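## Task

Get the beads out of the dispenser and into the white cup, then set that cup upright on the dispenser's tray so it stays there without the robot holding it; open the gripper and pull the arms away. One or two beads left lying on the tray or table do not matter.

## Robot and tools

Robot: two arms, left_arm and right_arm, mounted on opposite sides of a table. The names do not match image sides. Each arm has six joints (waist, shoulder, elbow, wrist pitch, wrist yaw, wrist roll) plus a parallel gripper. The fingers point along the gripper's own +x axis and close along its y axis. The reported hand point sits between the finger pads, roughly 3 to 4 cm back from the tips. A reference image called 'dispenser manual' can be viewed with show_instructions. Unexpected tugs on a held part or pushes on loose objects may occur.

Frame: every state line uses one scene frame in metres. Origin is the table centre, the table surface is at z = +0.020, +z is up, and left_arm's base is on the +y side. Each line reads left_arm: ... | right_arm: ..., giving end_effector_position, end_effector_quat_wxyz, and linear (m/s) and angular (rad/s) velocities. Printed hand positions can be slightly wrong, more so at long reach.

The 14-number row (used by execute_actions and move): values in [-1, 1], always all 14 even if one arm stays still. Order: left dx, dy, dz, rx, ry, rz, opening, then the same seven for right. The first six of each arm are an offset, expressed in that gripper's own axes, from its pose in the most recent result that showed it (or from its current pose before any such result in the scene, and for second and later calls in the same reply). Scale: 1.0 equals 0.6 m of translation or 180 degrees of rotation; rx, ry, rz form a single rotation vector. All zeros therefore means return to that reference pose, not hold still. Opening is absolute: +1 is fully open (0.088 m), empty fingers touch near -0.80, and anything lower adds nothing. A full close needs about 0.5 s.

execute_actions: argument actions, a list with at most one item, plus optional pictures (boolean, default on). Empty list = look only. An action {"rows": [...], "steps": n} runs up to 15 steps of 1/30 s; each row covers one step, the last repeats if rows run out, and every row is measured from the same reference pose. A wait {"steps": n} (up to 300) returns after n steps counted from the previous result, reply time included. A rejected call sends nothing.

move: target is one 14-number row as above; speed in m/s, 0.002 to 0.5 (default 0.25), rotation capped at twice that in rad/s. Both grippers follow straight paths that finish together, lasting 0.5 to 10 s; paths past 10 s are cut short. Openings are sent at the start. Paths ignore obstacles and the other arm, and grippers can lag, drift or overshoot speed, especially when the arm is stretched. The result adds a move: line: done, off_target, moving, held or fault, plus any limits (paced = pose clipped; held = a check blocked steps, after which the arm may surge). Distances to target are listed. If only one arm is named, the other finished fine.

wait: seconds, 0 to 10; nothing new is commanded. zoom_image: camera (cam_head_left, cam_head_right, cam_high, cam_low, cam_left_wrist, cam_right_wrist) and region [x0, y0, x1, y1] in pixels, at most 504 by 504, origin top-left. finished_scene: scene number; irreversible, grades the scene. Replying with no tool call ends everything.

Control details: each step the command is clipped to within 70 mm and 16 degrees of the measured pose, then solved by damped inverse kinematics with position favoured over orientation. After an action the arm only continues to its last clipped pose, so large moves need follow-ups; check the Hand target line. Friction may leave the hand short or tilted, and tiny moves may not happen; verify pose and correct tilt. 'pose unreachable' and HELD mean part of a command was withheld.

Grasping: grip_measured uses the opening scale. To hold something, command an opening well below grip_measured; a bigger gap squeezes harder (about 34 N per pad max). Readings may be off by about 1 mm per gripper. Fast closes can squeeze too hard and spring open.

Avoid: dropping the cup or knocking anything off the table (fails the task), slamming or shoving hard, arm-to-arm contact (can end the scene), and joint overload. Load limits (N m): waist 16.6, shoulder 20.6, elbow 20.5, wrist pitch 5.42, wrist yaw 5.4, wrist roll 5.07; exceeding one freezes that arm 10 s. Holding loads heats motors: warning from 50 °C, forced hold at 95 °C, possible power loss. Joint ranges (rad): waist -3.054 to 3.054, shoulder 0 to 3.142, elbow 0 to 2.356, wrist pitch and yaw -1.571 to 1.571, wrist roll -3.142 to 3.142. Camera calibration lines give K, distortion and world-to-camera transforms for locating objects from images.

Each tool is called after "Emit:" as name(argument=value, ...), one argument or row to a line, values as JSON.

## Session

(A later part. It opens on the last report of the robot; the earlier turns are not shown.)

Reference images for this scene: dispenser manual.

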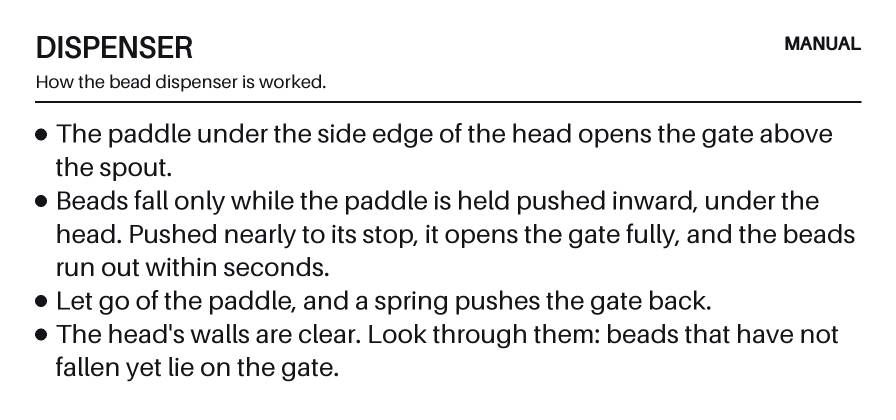

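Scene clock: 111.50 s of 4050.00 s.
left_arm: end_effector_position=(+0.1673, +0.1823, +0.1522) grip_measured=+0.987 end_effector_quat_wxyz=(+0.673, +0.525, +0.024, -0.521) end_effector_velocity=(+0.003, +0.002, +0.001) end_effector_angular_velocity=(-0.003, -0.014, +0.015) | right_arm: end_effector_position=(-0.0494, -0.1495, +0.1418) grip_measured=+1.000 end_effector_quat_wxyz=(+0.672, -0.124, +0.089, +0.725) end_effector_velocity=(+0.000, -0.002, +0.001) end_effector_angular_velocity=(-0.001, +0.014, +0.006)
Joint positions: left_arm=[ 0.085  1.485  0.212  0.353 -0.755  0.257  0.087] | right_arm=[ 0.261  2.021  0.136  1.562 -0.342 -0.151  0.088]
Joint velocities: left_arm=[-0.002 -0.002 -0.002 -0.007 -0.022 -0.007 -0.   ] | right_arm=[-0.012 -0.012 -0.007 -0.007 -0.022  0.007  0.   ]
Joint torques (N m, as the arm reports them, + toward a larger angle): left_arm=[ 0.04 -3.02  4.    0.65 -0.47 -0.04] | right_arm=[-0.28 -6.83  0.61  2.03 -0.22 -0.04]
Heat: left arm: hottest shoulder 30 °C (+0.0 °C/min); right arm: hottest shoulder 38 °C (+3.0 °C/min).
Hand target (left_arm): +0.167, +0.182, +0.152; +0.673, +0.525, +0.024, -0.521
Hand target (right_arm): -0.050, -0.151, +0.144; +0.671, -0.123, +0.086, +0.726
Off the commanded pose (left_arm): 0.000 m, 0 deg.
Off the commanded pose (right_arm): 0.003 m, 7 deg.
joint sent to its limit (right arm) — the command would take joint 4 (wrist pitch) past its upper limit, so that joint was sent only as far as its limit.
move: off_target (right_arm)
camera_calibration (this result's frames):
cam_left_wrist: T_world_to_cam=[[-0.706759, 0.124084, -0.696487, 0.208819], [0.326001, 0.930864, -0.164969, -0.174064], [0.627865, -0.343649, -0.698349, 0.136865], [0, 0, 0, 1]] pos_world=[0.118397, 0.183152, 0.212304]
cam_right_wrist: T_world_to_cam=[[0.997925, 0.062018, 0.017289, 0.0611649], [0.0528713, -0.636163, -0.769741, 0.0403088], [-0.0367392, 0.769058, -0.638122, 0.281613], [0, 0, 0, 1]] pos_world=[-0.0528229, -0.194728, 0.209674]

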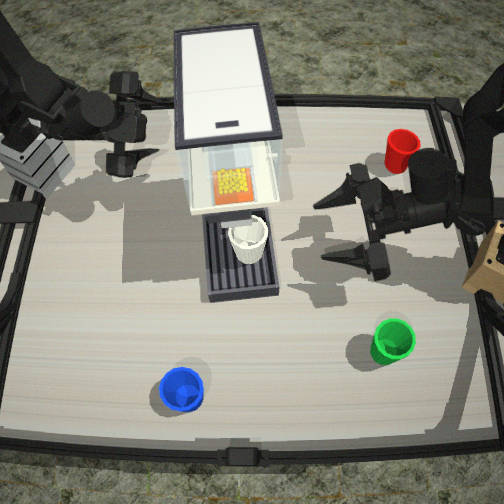

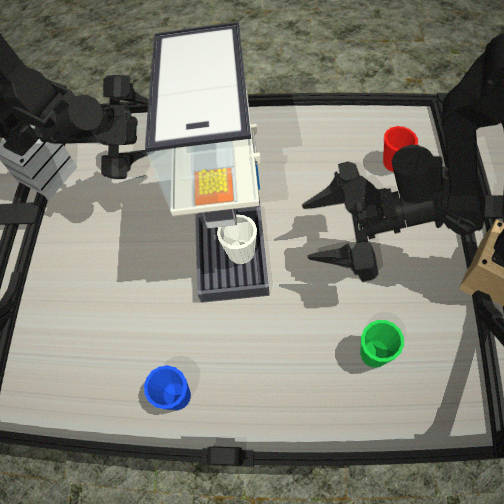

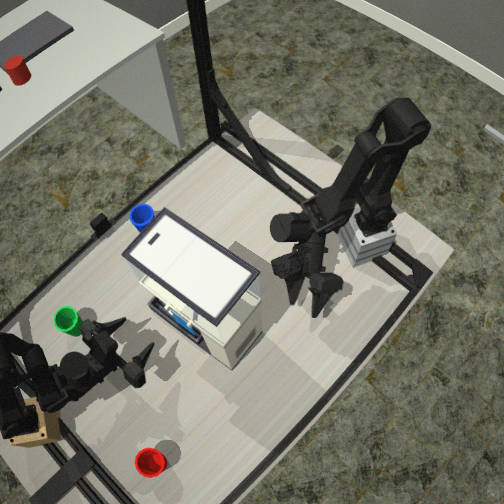

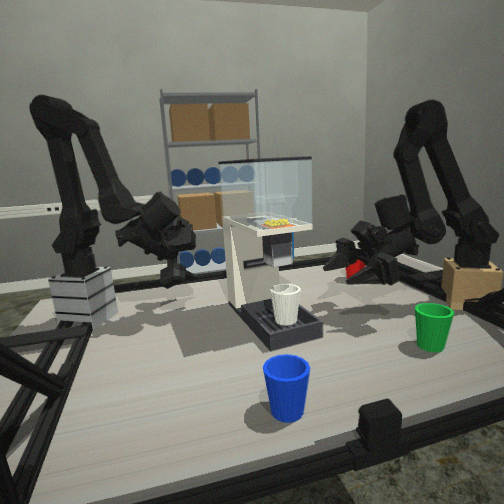

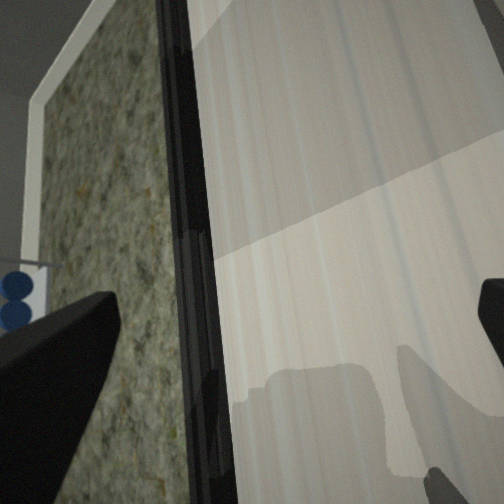

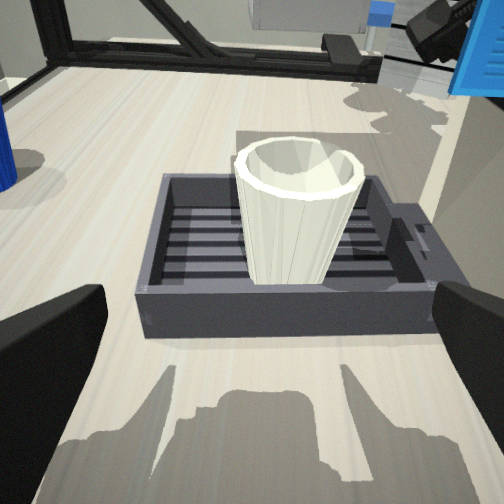

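Emit:
move(
  target=[0,0,0,0,0,0,1,0.233,-0.033,0.02,0,-0.035,0,1],
  speed=0.06,
)

Emit:
move(
  target=[0,0,0,0,0,0,1,0,0,0,0,0,0,0.2],
)

Emit:
move(
  target=[0,0,0,0,0,0,1,0.04,0,0.012,0,0,0,0.2],
  speed=0.02,
)

Emit:
move(
  target=[0,0,0,0,0,0,1,0,0,0,0,0,0,1],
)

Emit:
move(
  target=[0,0,0,0,0,0,1,-0.27,0,0,0,0,0,1],
  speed=0.06,
)

Scene clock: 120.20 s of 4050.00 s.
left_arm: end_effector_position=(+0.1673, +0.1823, +0.1522) grip_measured=+0.987 end_effector_quat_wxyz=(+0.673, +0.525, +0.024, -0.521) end_effector_velocity=(-0.001, +0.001, -0.001) end_effector_angular_velocity=(+0.006, +0.007, -0.003) | right_arm: end_effector_position=(-0.0393, -0.0122, +0.1178) grip_measured=+1.000 end_effector_quat_wxyz=(+0.675, -0.082, +0.047, +0.731) end_effector_velocity=(-0.002, +0.001, -0.004) end_effector_angular_velocity=(-0.014, -0.014, +0.023)
Joint positions: left_arm=[ 0.085  1.485  0.212  0.353 -0.755  0.257  0.087] | right_arm=[ 0.348  2.362  0.703  1.467 -0.273 -0.094  0.088]
Joint velocities: left_arm=[-0.002 -0.002 -0.002 -0.007  0.007 -0.007 -0.   ] | right_arm=[-0.002  0.002  0.007 -0.022 -0.022 -0.022  0.   ]
Joint torques (N m, as the arm reports them, + toward a larger angle): left_arm=[ 0.1  -3.02  4.    0.67 -0.51 -0.04] | right_arm=[ 0.22 -7.64  3.08  1.89  0.09  0.13]
Heat: left arm: hottest wrist pitch 30 °C (+0.0 °C/min); right arm: hottest shoulder 37 °C (+1.0 °C/min).
Hand target (left_arm): +0.167, +0.182, +0.152; +0.673, +0.525, +0.024, -0.521
Hand target (right_arm): -0.040, -0.011, +0.113; +0.676, -0.084, +0.052, +0.731
Off the commanded pose (left_arm): 0.000 m, 0 deg.
Off the commanded pose (right_arm): 0.006 m, 1 deg.
After step 90, 2.93 s passed at rest.
move: done
camera_calibration (this result's frames):
cam_left_wrist: T_world_to_cam=[[-0.706759, 0.124084, -0.696487, 0.208819], [0.326001, 0.930864, -0.164969, -0.174064], [0.627865, -0.343649, -0.698349, 0.136865], [0, 0, 0, 1]] pos_world=[0.118397, 0.183152, 0.212304]
cam_right_wrist: T_world_to_cam=[[0.997635, 0.0661731, 0.0185767, 0.0428732], [0.0514936, -0.540596, -0.839705, 0.117971], [-0.0455234, 0.838676, -0.542725, 0.150299], [0, 0, 0, 1]] pos_world=[-0.0420045, -0.0651143, 0.179835]

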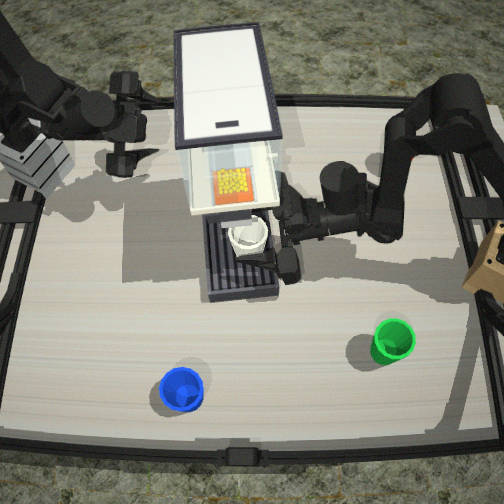

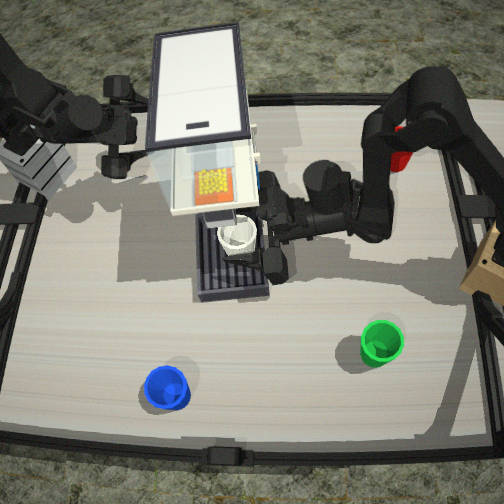

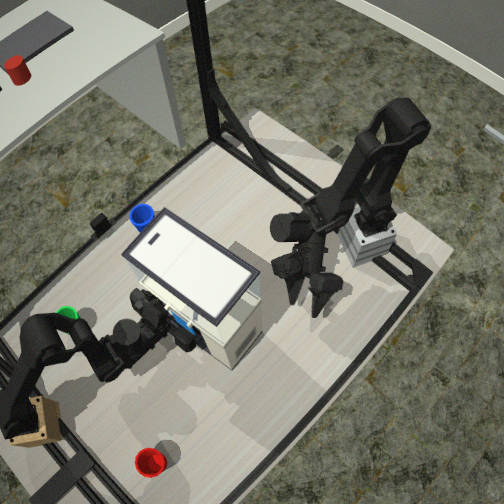

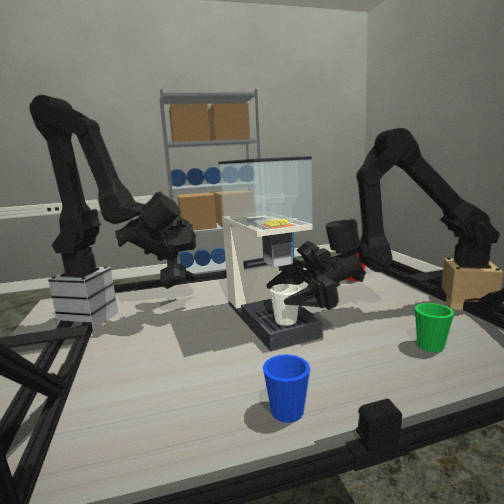

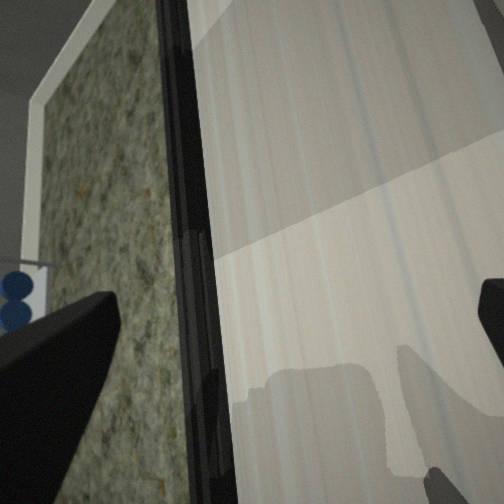

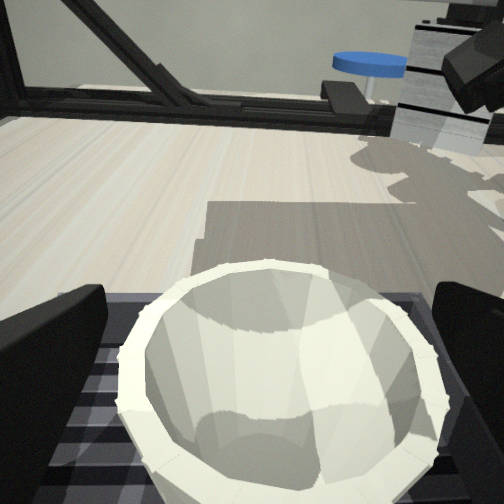

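Scene clock: 120.70 s of 4050.00 s.
left_arm: end_effector_position=(+0.1673, +0.1823, +0.1522) grip_measured=+0.987 end_effector_quat_wxyz=(+0.673, +0.525, +0.024, -0.521) end_effector_velocity=(+0.004, +0.004, -0.001) end_effector_angular_velocity=(+0.010, -0.020, +0.015) | right_arm: end_effector_position=(-0.0392, -0.0122, +0.1177) grip_measured=+0.520 end_effector_quat_wxyz=(+0.675, -0.082, +0.048, +0.731) end_effector_velocity=(-0.005, -0.001, -0.001) end_effector_angular_velocity=(-0.006, -0.002, +0.025)
Joint positions: left_arm=[ 0.085  1.485  0.212  0.353 -0.755  0.257  0.087] | right_arm=[ 0.348  2.362  0.703  1.466 -0.273 -0.094  0.064]
Joint velocities: left_arm=[-0.002 -0.002 -0.002 -0.022 -0.022 -0.007  0.   ] | right_arm=[ 0.002 -0.002 -0.002 -0.007 -0.022 -0.007 -0.   ]
Joint torques (N m, as the arm reports them, + toward a larger angle): left_arm=[ 0.09 -2.99  3.96  0.65 -0.49 -0.04] | right_arm=[-0.04 -9.44  2.3   2.01 -0.06  0.03]
Heat: left arm: hottest wrist pitch 30 °C (+0.0 °C/min); right arm: hottest shoulder 37 °C (+1.0 °C/min).
Hand target (left_arm): +0.167, +0.182, +0.152; +0.673, +0.525, +0.024, -0.521
Hand target (right_arm): -0.039, -0.012, +0.118; +0.675, -0.082, +0.048, +0.732
Off the commanded pose (left_arm): 0.000 m, 0 deg.
Off the commanded pose (right_arm): 0.000 m, 0 deg.
move: done
camera_calibration (this result's frames):
cam_left_wrist: T_world_to_cam=[[-0.706759, 0.124084, -0.696487, 0.208819], [0.326001, 0.930864, -0.164969, -0.174064], [0.627865, -0.343649, -0.698349, 0.136865], [0, 0, 0, 1]] pos_world=[0.118397, 0.183152, 0.212304]
cam_right_wrist: T_world_to_cam=[[0.997683, 0.0656675, 0.0177963, 0.0429091], [0.0505831, -0.540996, -0.839502, 0.117828], [-0.0455002, 0.838457, -0.543065, 0.150304], [0, 0, 0, 1]] pos_world=[-0.041931, -0.0650966, 0.179778]

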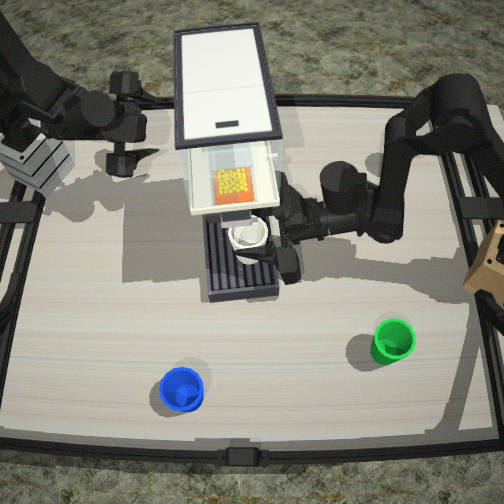

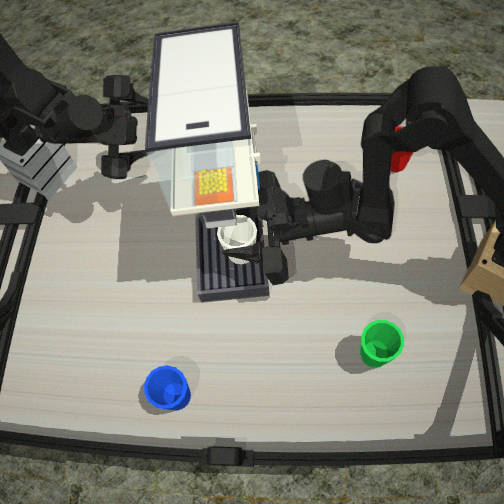

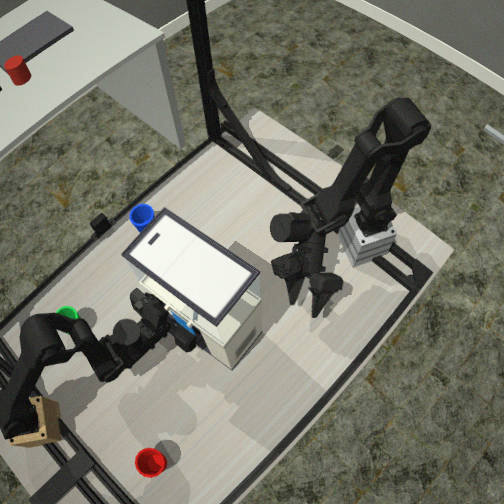

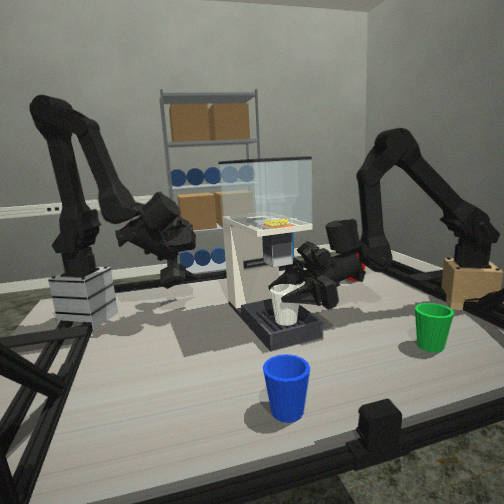

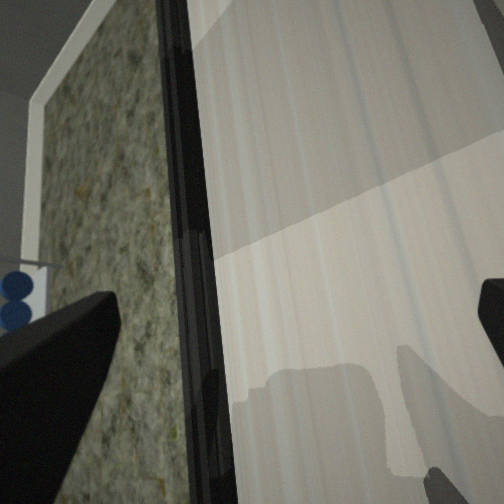

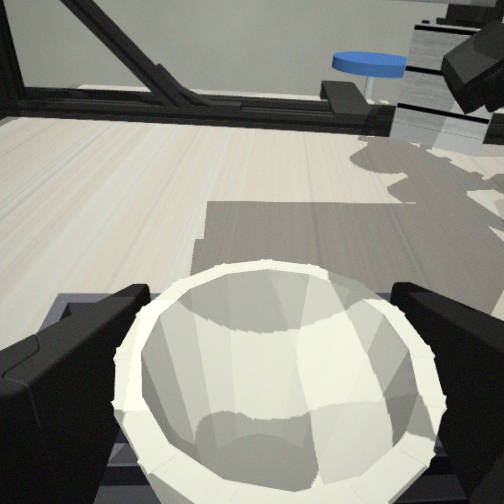

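Scene clock: 122.20 s of 4050.00 s.
left_arm: end_effector_position=(+0.1673, +0.1823, +0.1522) grip_measured=+0.987 end_effector_quat_wxyz=(+0.673, +0.525, +0.024, -0.521) end_effector_velocity=(-0.001, +0.001, -0.001) end_effector_angular_velocity=(-0.001, +0.017, +0.006) | right_arm: end_effector_position=(-0.0414, +0.0094, +0.1205) grip_measured=+0.520 end_effector_quat_wxyz=(+0.674, -0.084, +0.050, +0.732) end_effector_velocity=(+0.003, +0.002, -0.003) end_effector_angular_velocity=(-0.021, -0.005, -0.008)
Joint positions: left_arm=[ 0.085  1.485  0.212  0.353 -0.755  0.257  0.087] | right_arm=[ 0.366  2.362  0.788  1.376 -0.256 -0.092  0.064]
Joint velocities: left_arm=[-0.002 -0.002 -0.002 -0.007  0.007 -0.022 -0.   ] | right_arm=[-0.002 -0.002  0.012 -0.037  0.007 -0.007 -0.   ]
Joint torques (N m, as the arm reports them, + toward a larger angle): left_arm=[ 0.09 -2.99  3.99  0.66 -0.48 -0.05] | right_arm=[ 0.28 -8.97  3.98  2.24  0.09  0.12]
Heat: left arm: hottest wrist pitch 30 °C (+0.0 °C/min); right arm: hottest shoulder 37 °C (+1.0 °C/min).
Hand target (left_arm): +0.167, +0.182, +0.152; +0.673, +0.525, +0.024, -0.521
Hand target (right_arm): -0.042, +0.013, +0.121; +0.675, -0.082, +0.048, +0.731
Off the commanded pose (left_arm): 0.000 m, 0 deg.
Off the commanded pose (right_arm): 0.003 m, 0 deg.
move: done
camera_calibration (this result's frames):
cam_left_wrist: T_world_to_cam=[[-0.706759, 0.124084, -0.696487, 0.208819], [0.326001, 0.930864, -0.164969, -0.174064], [0.627865, -0.343649, -0.698349, 0.136865], [0, 0, 0, 1]] pos_world=[0.118397, 0.183152, 0.212304]
cam_right_wrist: T_world_to_cam=[[0.997554, 0.0676453, 0.0176067, 0.0436015], [0.0517974, -0.546249, -0.83602, 0.131617], [-0.0469352, 0.834887, -0.548416, 0.134202], [0, 0, 0, 1]] pos_world=[-0.0440134, -0.043098, 0.182865]

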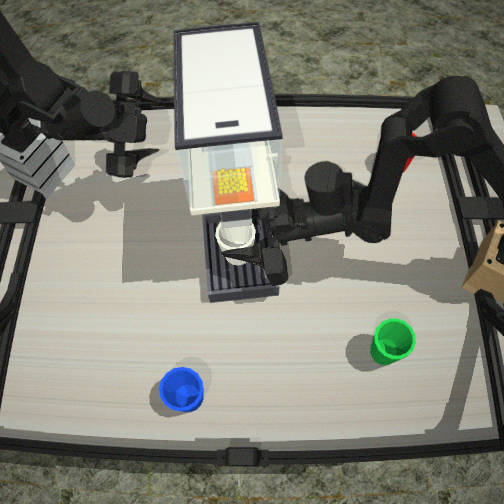

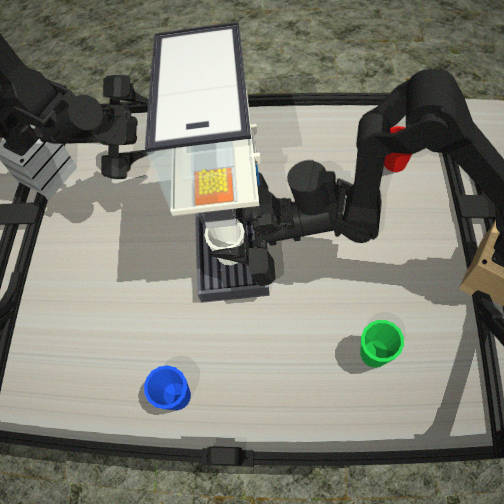

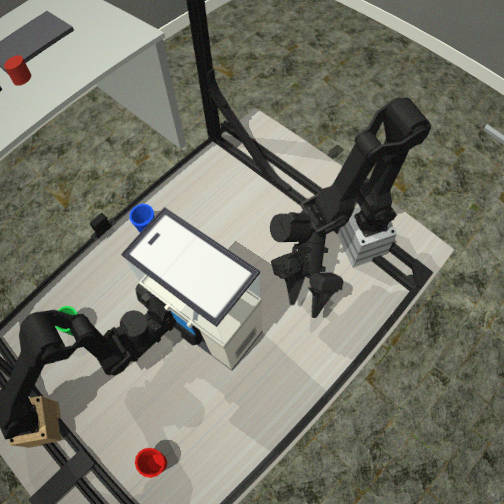

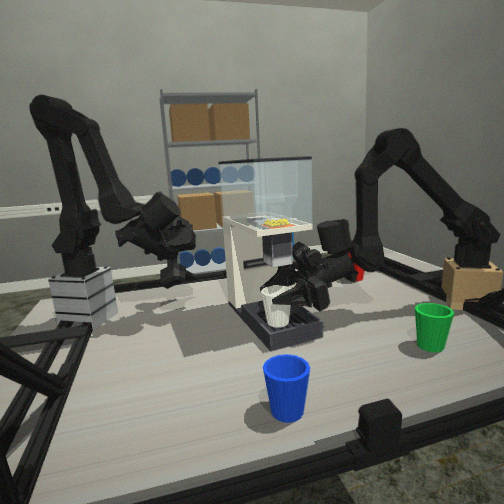

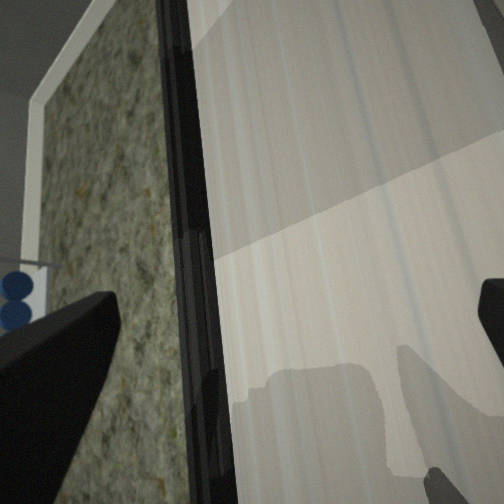

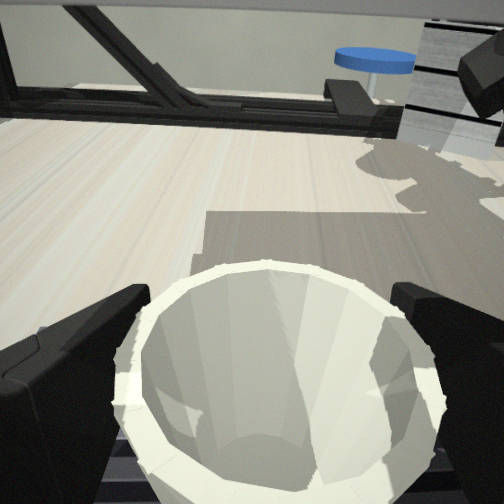

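Scene clock: 122.90 s of 4050.00 s.
left_arm: end_effector_position=(+0.1673, +0.1823, +0.1522) grip_measured=+0.987 end_effector_quat_wxyz=(+0.673, +0.525, +0.024, -0.521) end_effector_velocity=(+0.004, +0.005, -0.003) end_effector_angular_velocity=(+0.026, -0.021, +0.003) | right_arm: end_effector_position=(-0.0414, +0.0095, +0.1207) grip_measured=+1.000 end_effector_quat_wxyz=(+0.675, -0.084, +0.050, +0.732) end_effector_velocity=(+0.002, -0.000, +0.002) end_effector_angular_velocity=(+0.006, +0.004, -0.011)
Joint positions: left_arm=[ 0.085  1.485  0.212  0.353 -0.755  0.257  0.087] | right_arm=[ 0.366  2.362  0.788  1.377 -0.256 -0.092  0.088]
Joint velocities: left_arm=[ 0.002 -0.002 -0.007 -0.022 -0.007  0.007 -0.   ] | right_arm=[-0.002 -0.002 -0.002  0.007  0.007  0.007  0.   ]
Joint torques (N m, as the arm reports them, + toward a larger angle): left_arm=[ 0.13 -3.    3.96  0.67 -0.47 -0.04] | right_arm=[-0.06 -9.98  2.71  1.91 -0.04  0.05]
Heat: left arm: hottest wrist pitch 30 °C (+0.0 °C/min); right arm: hottest shoulder 37 °C (+1.0 °C/min).
Hand target (left_arm): +0.167, +0.182, +0.152; +0.673, +0.525, +0.024, -0.521
Hand target (right_arm): -0.041, +0.009, +0.120; +0.674, -0.084, +0.050, +0.732
Off the commanded pose (left_arm): 0.000 m, 0 deg.
Off the commanded pose (right_arm): 0.000 m, 0 deg.
move: done
camera_calibration (this result's frames):
cam_left_wrist: T_world_to_cam=[[-0.706759, 0.124084, -0.696487, 0.208819], [0.326001, 0.930864, -0.164969, -0.174064], [0.627865, -0.343649, -0.698349, 0.136865], [0, 0, 0, 1]] pos_world=[0.118397, 0.183152, 0.212304]
cam_right_wrist: T_world_to_cam=[[0.99755, 0.0676253, 0.0178908, 0.0435511], [0.0519718, -0.545307, -0.836623, 0.131913], [-0.0468209, 0.835504, -0.547486, 0.134181], [0, 0, 0, 1]] pos_world=[-0.0440177, -0.043121, 0.183045]

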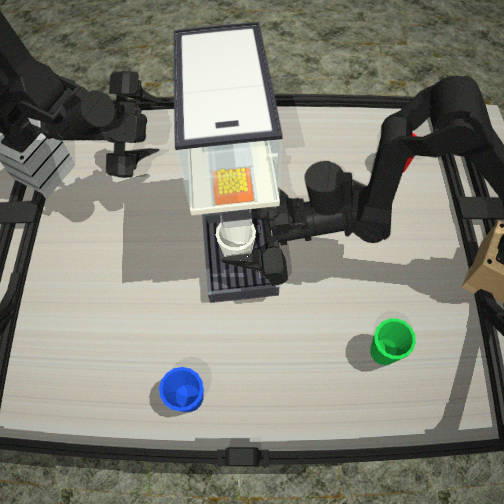

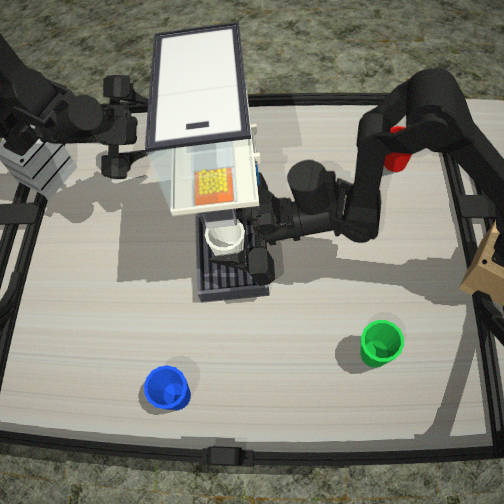

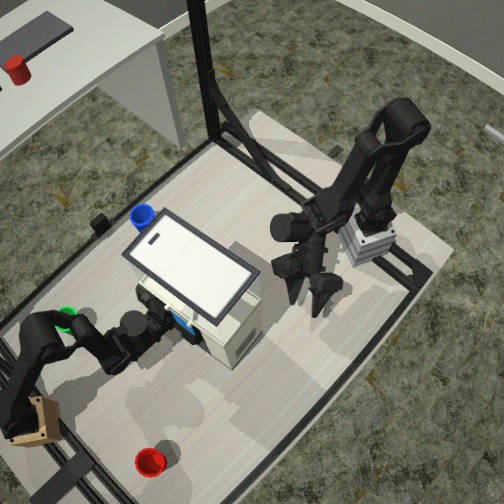

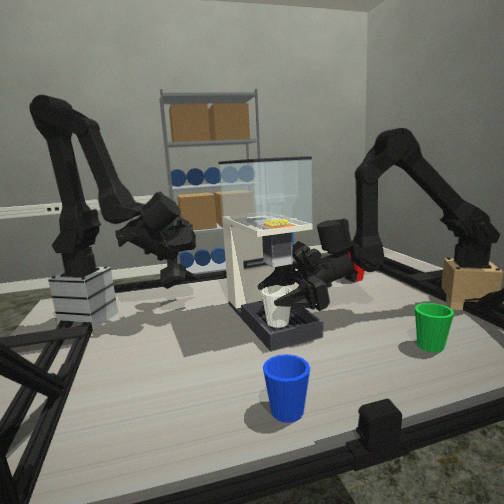

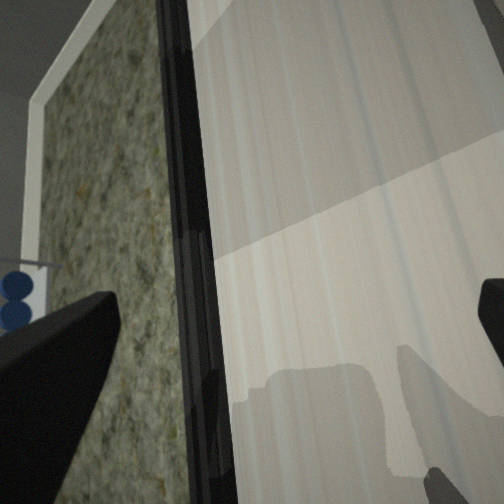

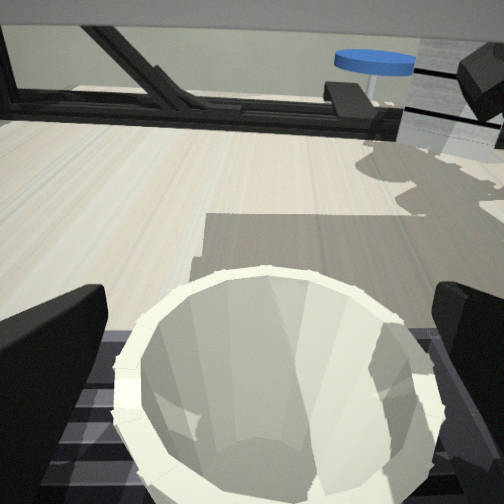

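Scene clock: 125.97 s of 4050.00 s.
left_arm: end_effector_position=(+0.1673, +0.1823, +0.1522) grip_measured=+0.987 end_effector_quat_wxyz=(+0.673, +0.525, +0.024, -0.521) end_effector_velocity=(+0.000, -0.000, +0.001) end_effector_angular_velocity=(-0.012, +0.002, +0.006) | right_arm: end_effector_position=(-0.0284, -0.1476, +0.1487) grip_measured=+1.000 end_effector_quat_wxyz=(+0.667, -0.108, +0.075, +0.734) end_effector_velocity=(-0.001, -0.004, +0.002) end_effector_angular_velocity=(+0.005, -0.002, +0.011)
Joint positions: left_arm=[ 0.085  1.485  0.212  0.353 -0.755  0.257  0.087] | right_arm=[ 0.139  2.026  0.168  1.562 -0.483 -0.176  0.088]
Joint velocities: left_arm=[-0.002 -0.002 -0.002  0.007 -0.007 -0.007 -0.   ] | right_arm=[-0.012 -0.007 -0.012  0.007 -0.022 -0.007  0.   ]
Joint torques (N m, as the arm reports them, + toward a larger angle): left_arm=[ 0.09 -2.93  3.93  0.65 -0.48 -0.04] | right_arm=[-0.25 -7.15  0.69  1.99 -0.22 -0.03]
Heat: left arm: hottest wrist pitch 30 °C (+0.0 °C/min); right arm: hottest shoulder 38 °C (+2.0 °C/min).
Hand target (left_arm): +0.167, +0.182, +0.152; +0.673, +0.525, +0.024, -0.521
Hand target (right_arm): -0.029, -0.149, +0.151; +0.666, -0.107, +0.072, +0.735
Off the commanded pose (left_arm): 0.000 m, 0 deg.
Off the commanded pose (right_arm): 0.003 m, 4 deg.
joint sent to its limit (right arm) — the command would take joint 4 (wrist pitch) past its upper limit, so that joint was sent only as far as its limit.
move: off_target (right_arm)
camera_calibration (this result's frames):
cam_left_wrist: T_world_to_cam=[[-0.706759, 0.124084, -0.696487, 0.208819], [0.326001, 0.930864, -0.164969, -0.174064], [0.627865, -0.343649, -0.698349, 0.136865], [0, 0, 0, 1]] pos_world=[0.118397, 0.183152, 0.212304]
cam_right_wrist: T_world_to_cam=[[0.996668, 0.0805708, 0.0127272, 0.0433733], [0.0588524, -0.602248, -0.796137, 0.0548056], [-0.0564804, 0.794233, -0.604983, 0.283486], [0, 0, 0, 1]] pos_world=[-0.0304428, -0.195642, 0.214585]

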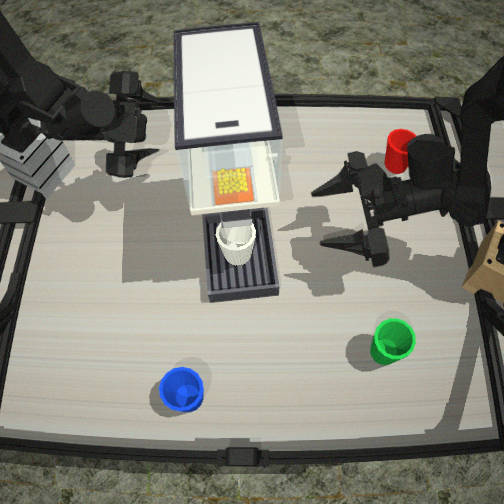

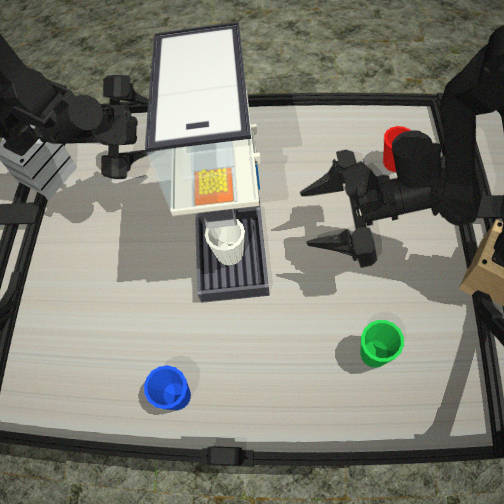

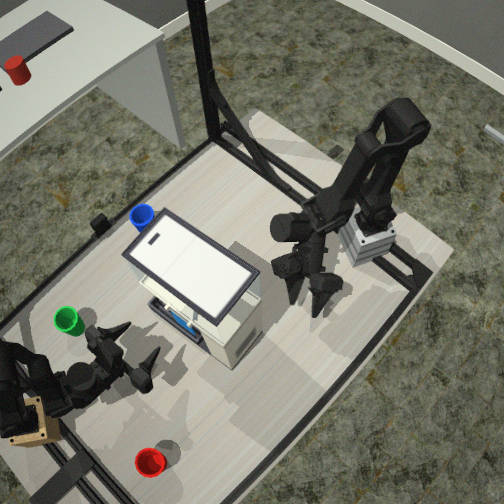

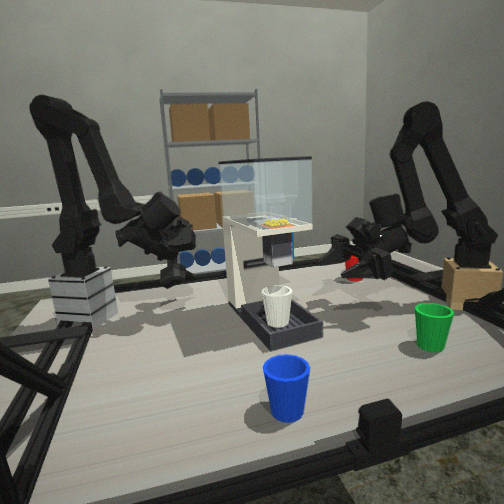

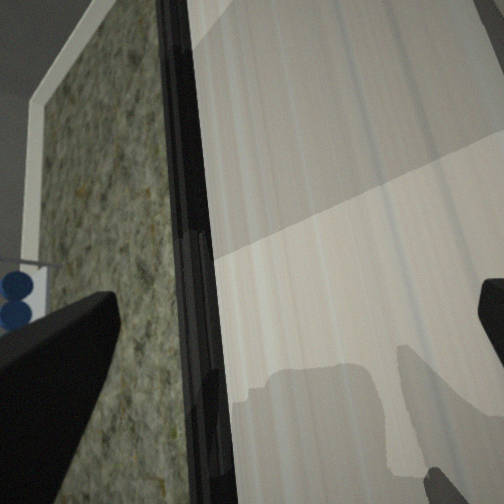

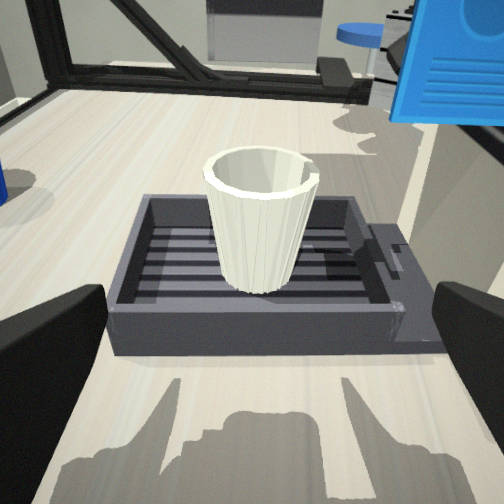

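Emit:
execute_actions(
  actions=[],
)

Scene clock: 134.27 s of 4050.00 s.
left_arm: end_effector_position=(+0.1673, +0.1823, +0.1522) grip_measured=+0.987 end_effector_quat_wxyz=(+0.673, +0.525, +0.024, -0.521) end_effector_velocity=(-0.000, +0.001, +0.001) end_effector_angular_velocity=(-0.010, +0.009, +0.010) | right_arm: end_effector_position=(-0.0284, -0.1479, +0.1490) grip_measured=+1.000 end_effector_quat_wxyz=(+0.667, -0.108, +0.075, +0.734) end_effector_velocity=(+0.001, -0.002, -0.004) end_effector_angular_velocity=(-0.022, +0.014, -0.011)
Joint positions: left_arm=[ 0.085  1.485  0.212  0.353 -0.755  0.257  0.087] | right_arm=[ 0.138  2.024  0.167  1.562 -0.484 -0.176  0.088]
Joint velocities: left_arm=[-0.007 -0.007 -0.002 -0.007 -0.007 -0.022 -0.   ] | right_arm=[-0.002 -0.002 -0.002 -0.022  0.007  0.007  0.   ]
Joint torques (N m, as the arm reports them, + toward a larger angle): left_arm=[ 0.09 -2.96  3.89  0.67 -0.48 -0.05] | right_arm=[-0.33 -7.06  0.71  1.99 -0.23 -0.03]
Heat: left arm: hottest wrist pitch 30 °C (+0.0 °C/min); right arm: hottest shoulder 37 °C (+0.0 °C/min).
Hand target (left_arm): +0.167, +0.182, +0.152; +0.673, +0.525, +0.024, -0.521
Hand target (right_arm): -0.029, -0.149, +0.151; +0.666, -0.107, +0.072, +0.734
Off the commanded pose (left_arm): 0.000 m, 0 deg.
Off the commanded pose (right_arm): 0.003 m, 4 deg.
Steps of this call (steps 1 to 90: nothing new was sent; then 5.30 s passed at rest). Readings (end_effector_position):
1: left_arm (+0.1673, +0.1823, +0.1522) | right_arm (-0.0284, -0.1477, +0.1487)
2: left_arm (+0.1673, +0.1823, +0.1522) | right_arm (-0.0283, -0.1477, +0.1487)
4: left_arm (+0.1673, +0.1823, +0.1522) | right_arm (-0.0284, -0.1478, +0.1488)
8: left_arm (+0.1673, +0.1823, +0.1522) | right_arm (-0.0283, -0.1479, +0.1488)
90: the state above
camera_calibration (this result's frames):
cam_left_wrist: T_world_to_cam=[[-0.706759, 0.124084, -0.696487, 0.208819], [0.326001, 0.930864, -0.164969, -0.174064], [0.627865, -0.343649, -0.698349, 0.136865], [0, 0, 0, 1]] pos_world=[0.118397, 0.183152, 0.212304]
cam_right_wrist: T_world_to_cam=[[0.996633, 0.080976, 0.0128845, 0.0433907], [0.0591909, -0.601777, -0.796468, 0.0549672], [-0.0567412, 0.794548, -0.604544, 0.283874], [0, 0, 0, 1]] pos_world=[-0.0303909, -0.195987, 0.214835]

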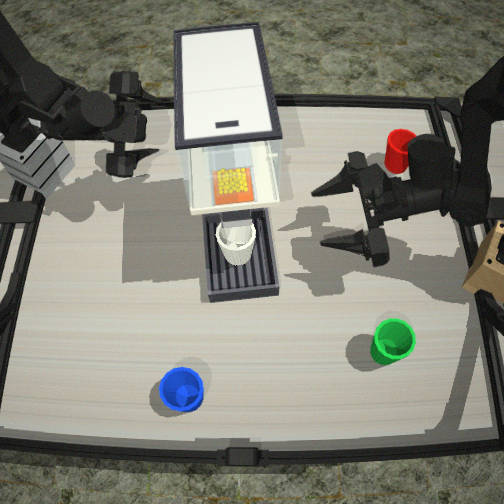

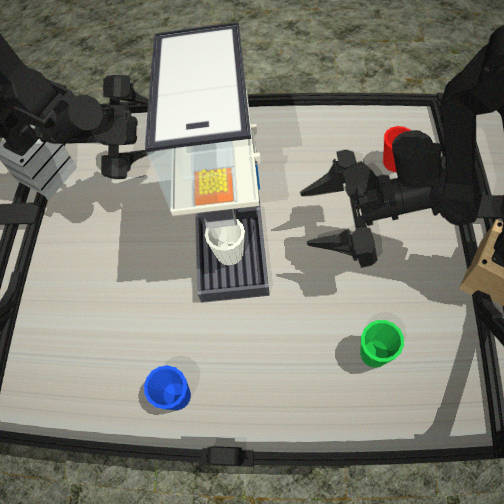

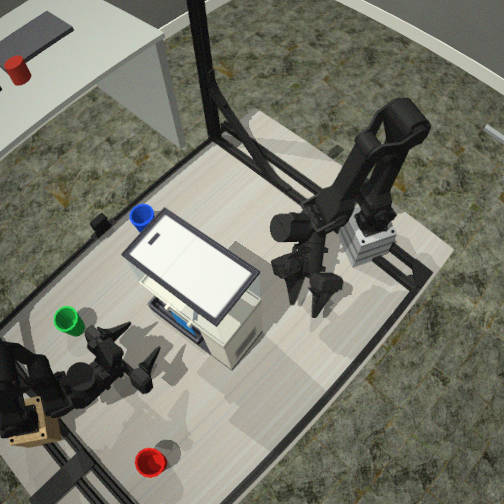

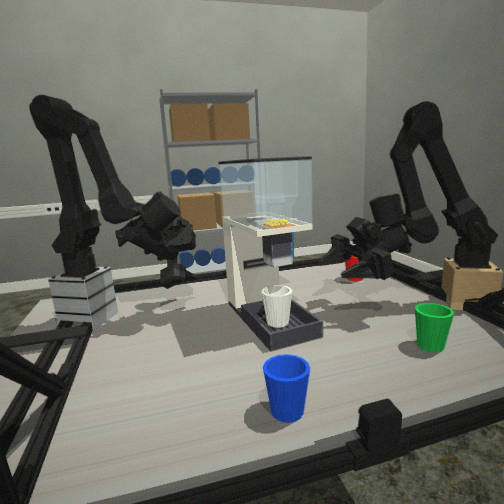

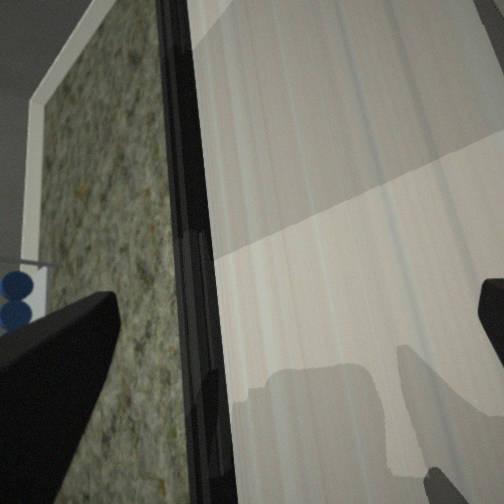

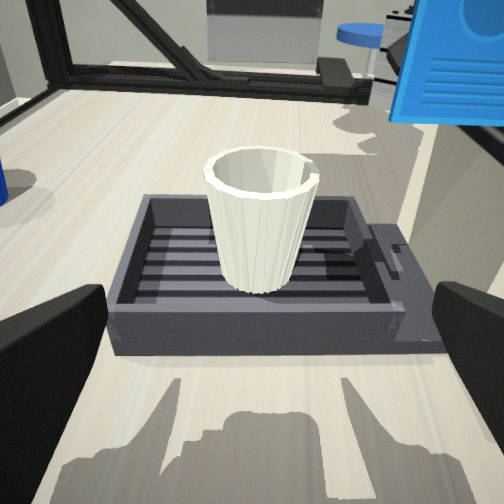

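Emit:
move(
  target=[0,0,0,0,0,0,1,0.031,-0.1,0.069,0,0,0,-1],
  speed=0.1,
)

Scene clock: 138.67 s of 4050.00 s.
left_arm: end_effector_position=(+0.1673, +0.1823, +0.1522) grip_measured=+0.987 end_effector_quat_wxyz=(+0.673, +0.525, +0.024, -0.521) end_effector_velocity=(+0.003, +0.002, +0.001) end_effector_angular_velocity=(-0.001, -0.008, +0.024) | right_arm: end_effector_position=(+0.0250, -0.1164, +0.1806) grip_measured=-0.787 end_effector_quat_wxyz=(+0.666, -0.109, +0.084, +0.733) end_effector_velocity=(+0.001, +0.002, +0.002) end_effector_angular_velocity=(+0.001, -0.018, +0.010)
Joint positions: left_arm=[ 0.085  1.485  0.212  0.353 -0.755  0.257  0.087] | right_arm=[-0.012  1.815  0.389  1.084 -0.624 -0.228  0.   ]
Joint velocities: left_arm=[-0.002 -0.002  0.002 -0.022 -0.022 -0.022  0.   ] | right_arm=[-0.002 -0.007  0.012 -0.022 -0.007 -0.022 -0.   ]
Joint torques (N m, as the arm reports them, + toward a larger angle): left_arm=[ 0.15 -3.04  3.98  0.65 -0.49 -0.05] | right_arm=[-0.44 -7.99  4.2   1.69 -0.28 -0.02]
Heat: left arm: hottest wrist pitch 30 °C (+0.0 °C/min); right arm: hottest shoulder 37 °C (+0.0 °C/min).
Hand target (left_arm): +0.167, +0.182, +0.152; +0.673, +0.525, +0.024, -0.521
Hand target (right_arm): +0.027, -0.114, +0.187; +0.667, -0.108, +0.075, +0.734
Off the commanded pose (left_arm): 0.000 m, 0 deg.
Off the commanded pose (right_arm): 0.007 m, 1 deg.
After step 90, 0.27 s passed at rest.
move: done
camera_calibration (this result's frames):
cam_left_wrist: T_world_to_cam=[[-0.706759, 0.124084, -0.696487, 0.208819], [0.326001, 0.930864, -0.164969, -0.174064], [0.627865, -0.343649, -0.698349, 0.136865], [0, 0, 0, 1]] pos_world=[0.118397, 0.183152, 0.212304]
cam_right_wrist: T_world_to_cam=[[0.99692, 0.0784186, 0.00094482, -0.0109013], [0.0491282, -0.615076, -0.786936, 0.0929491], [-0.0611293, 0.784559, -0.617034, 0.28224], [0, 0, 0, 1]] pos_world=[0.0235544, -0.163408, 0.247307]

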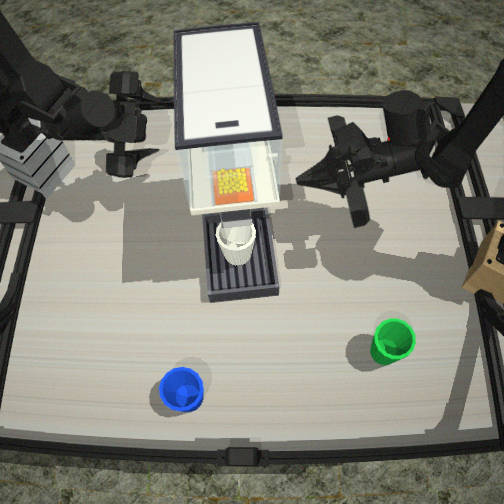

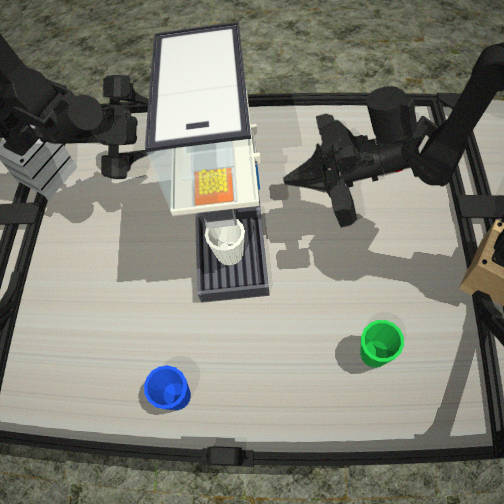

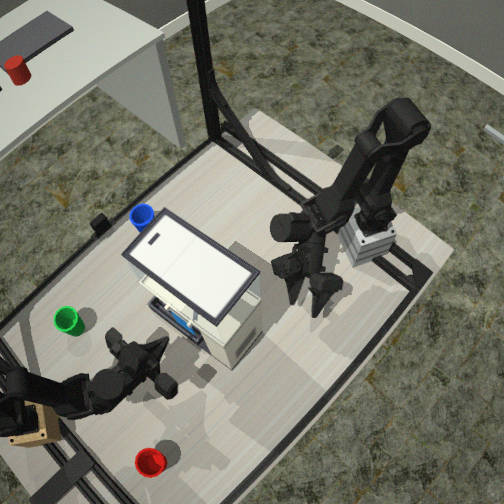

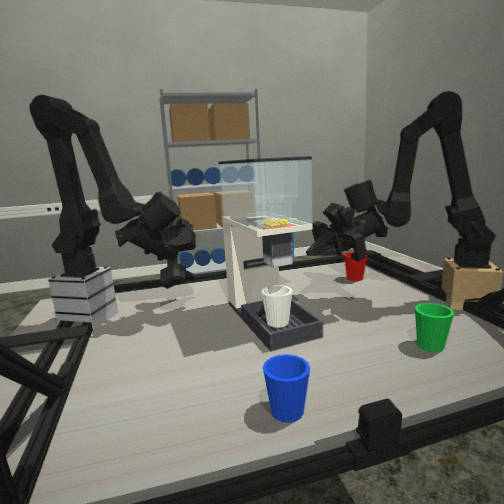

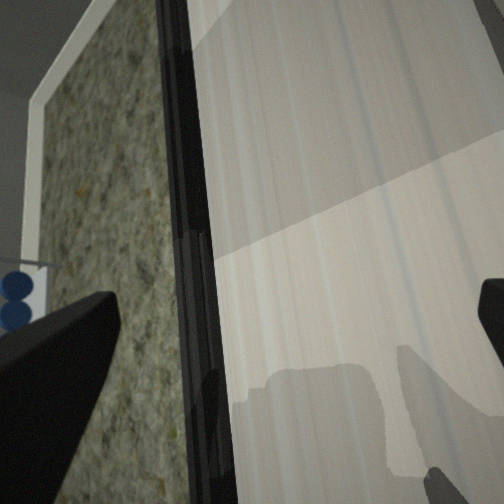

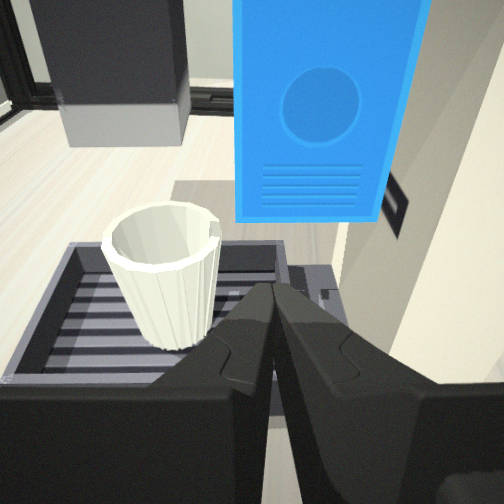

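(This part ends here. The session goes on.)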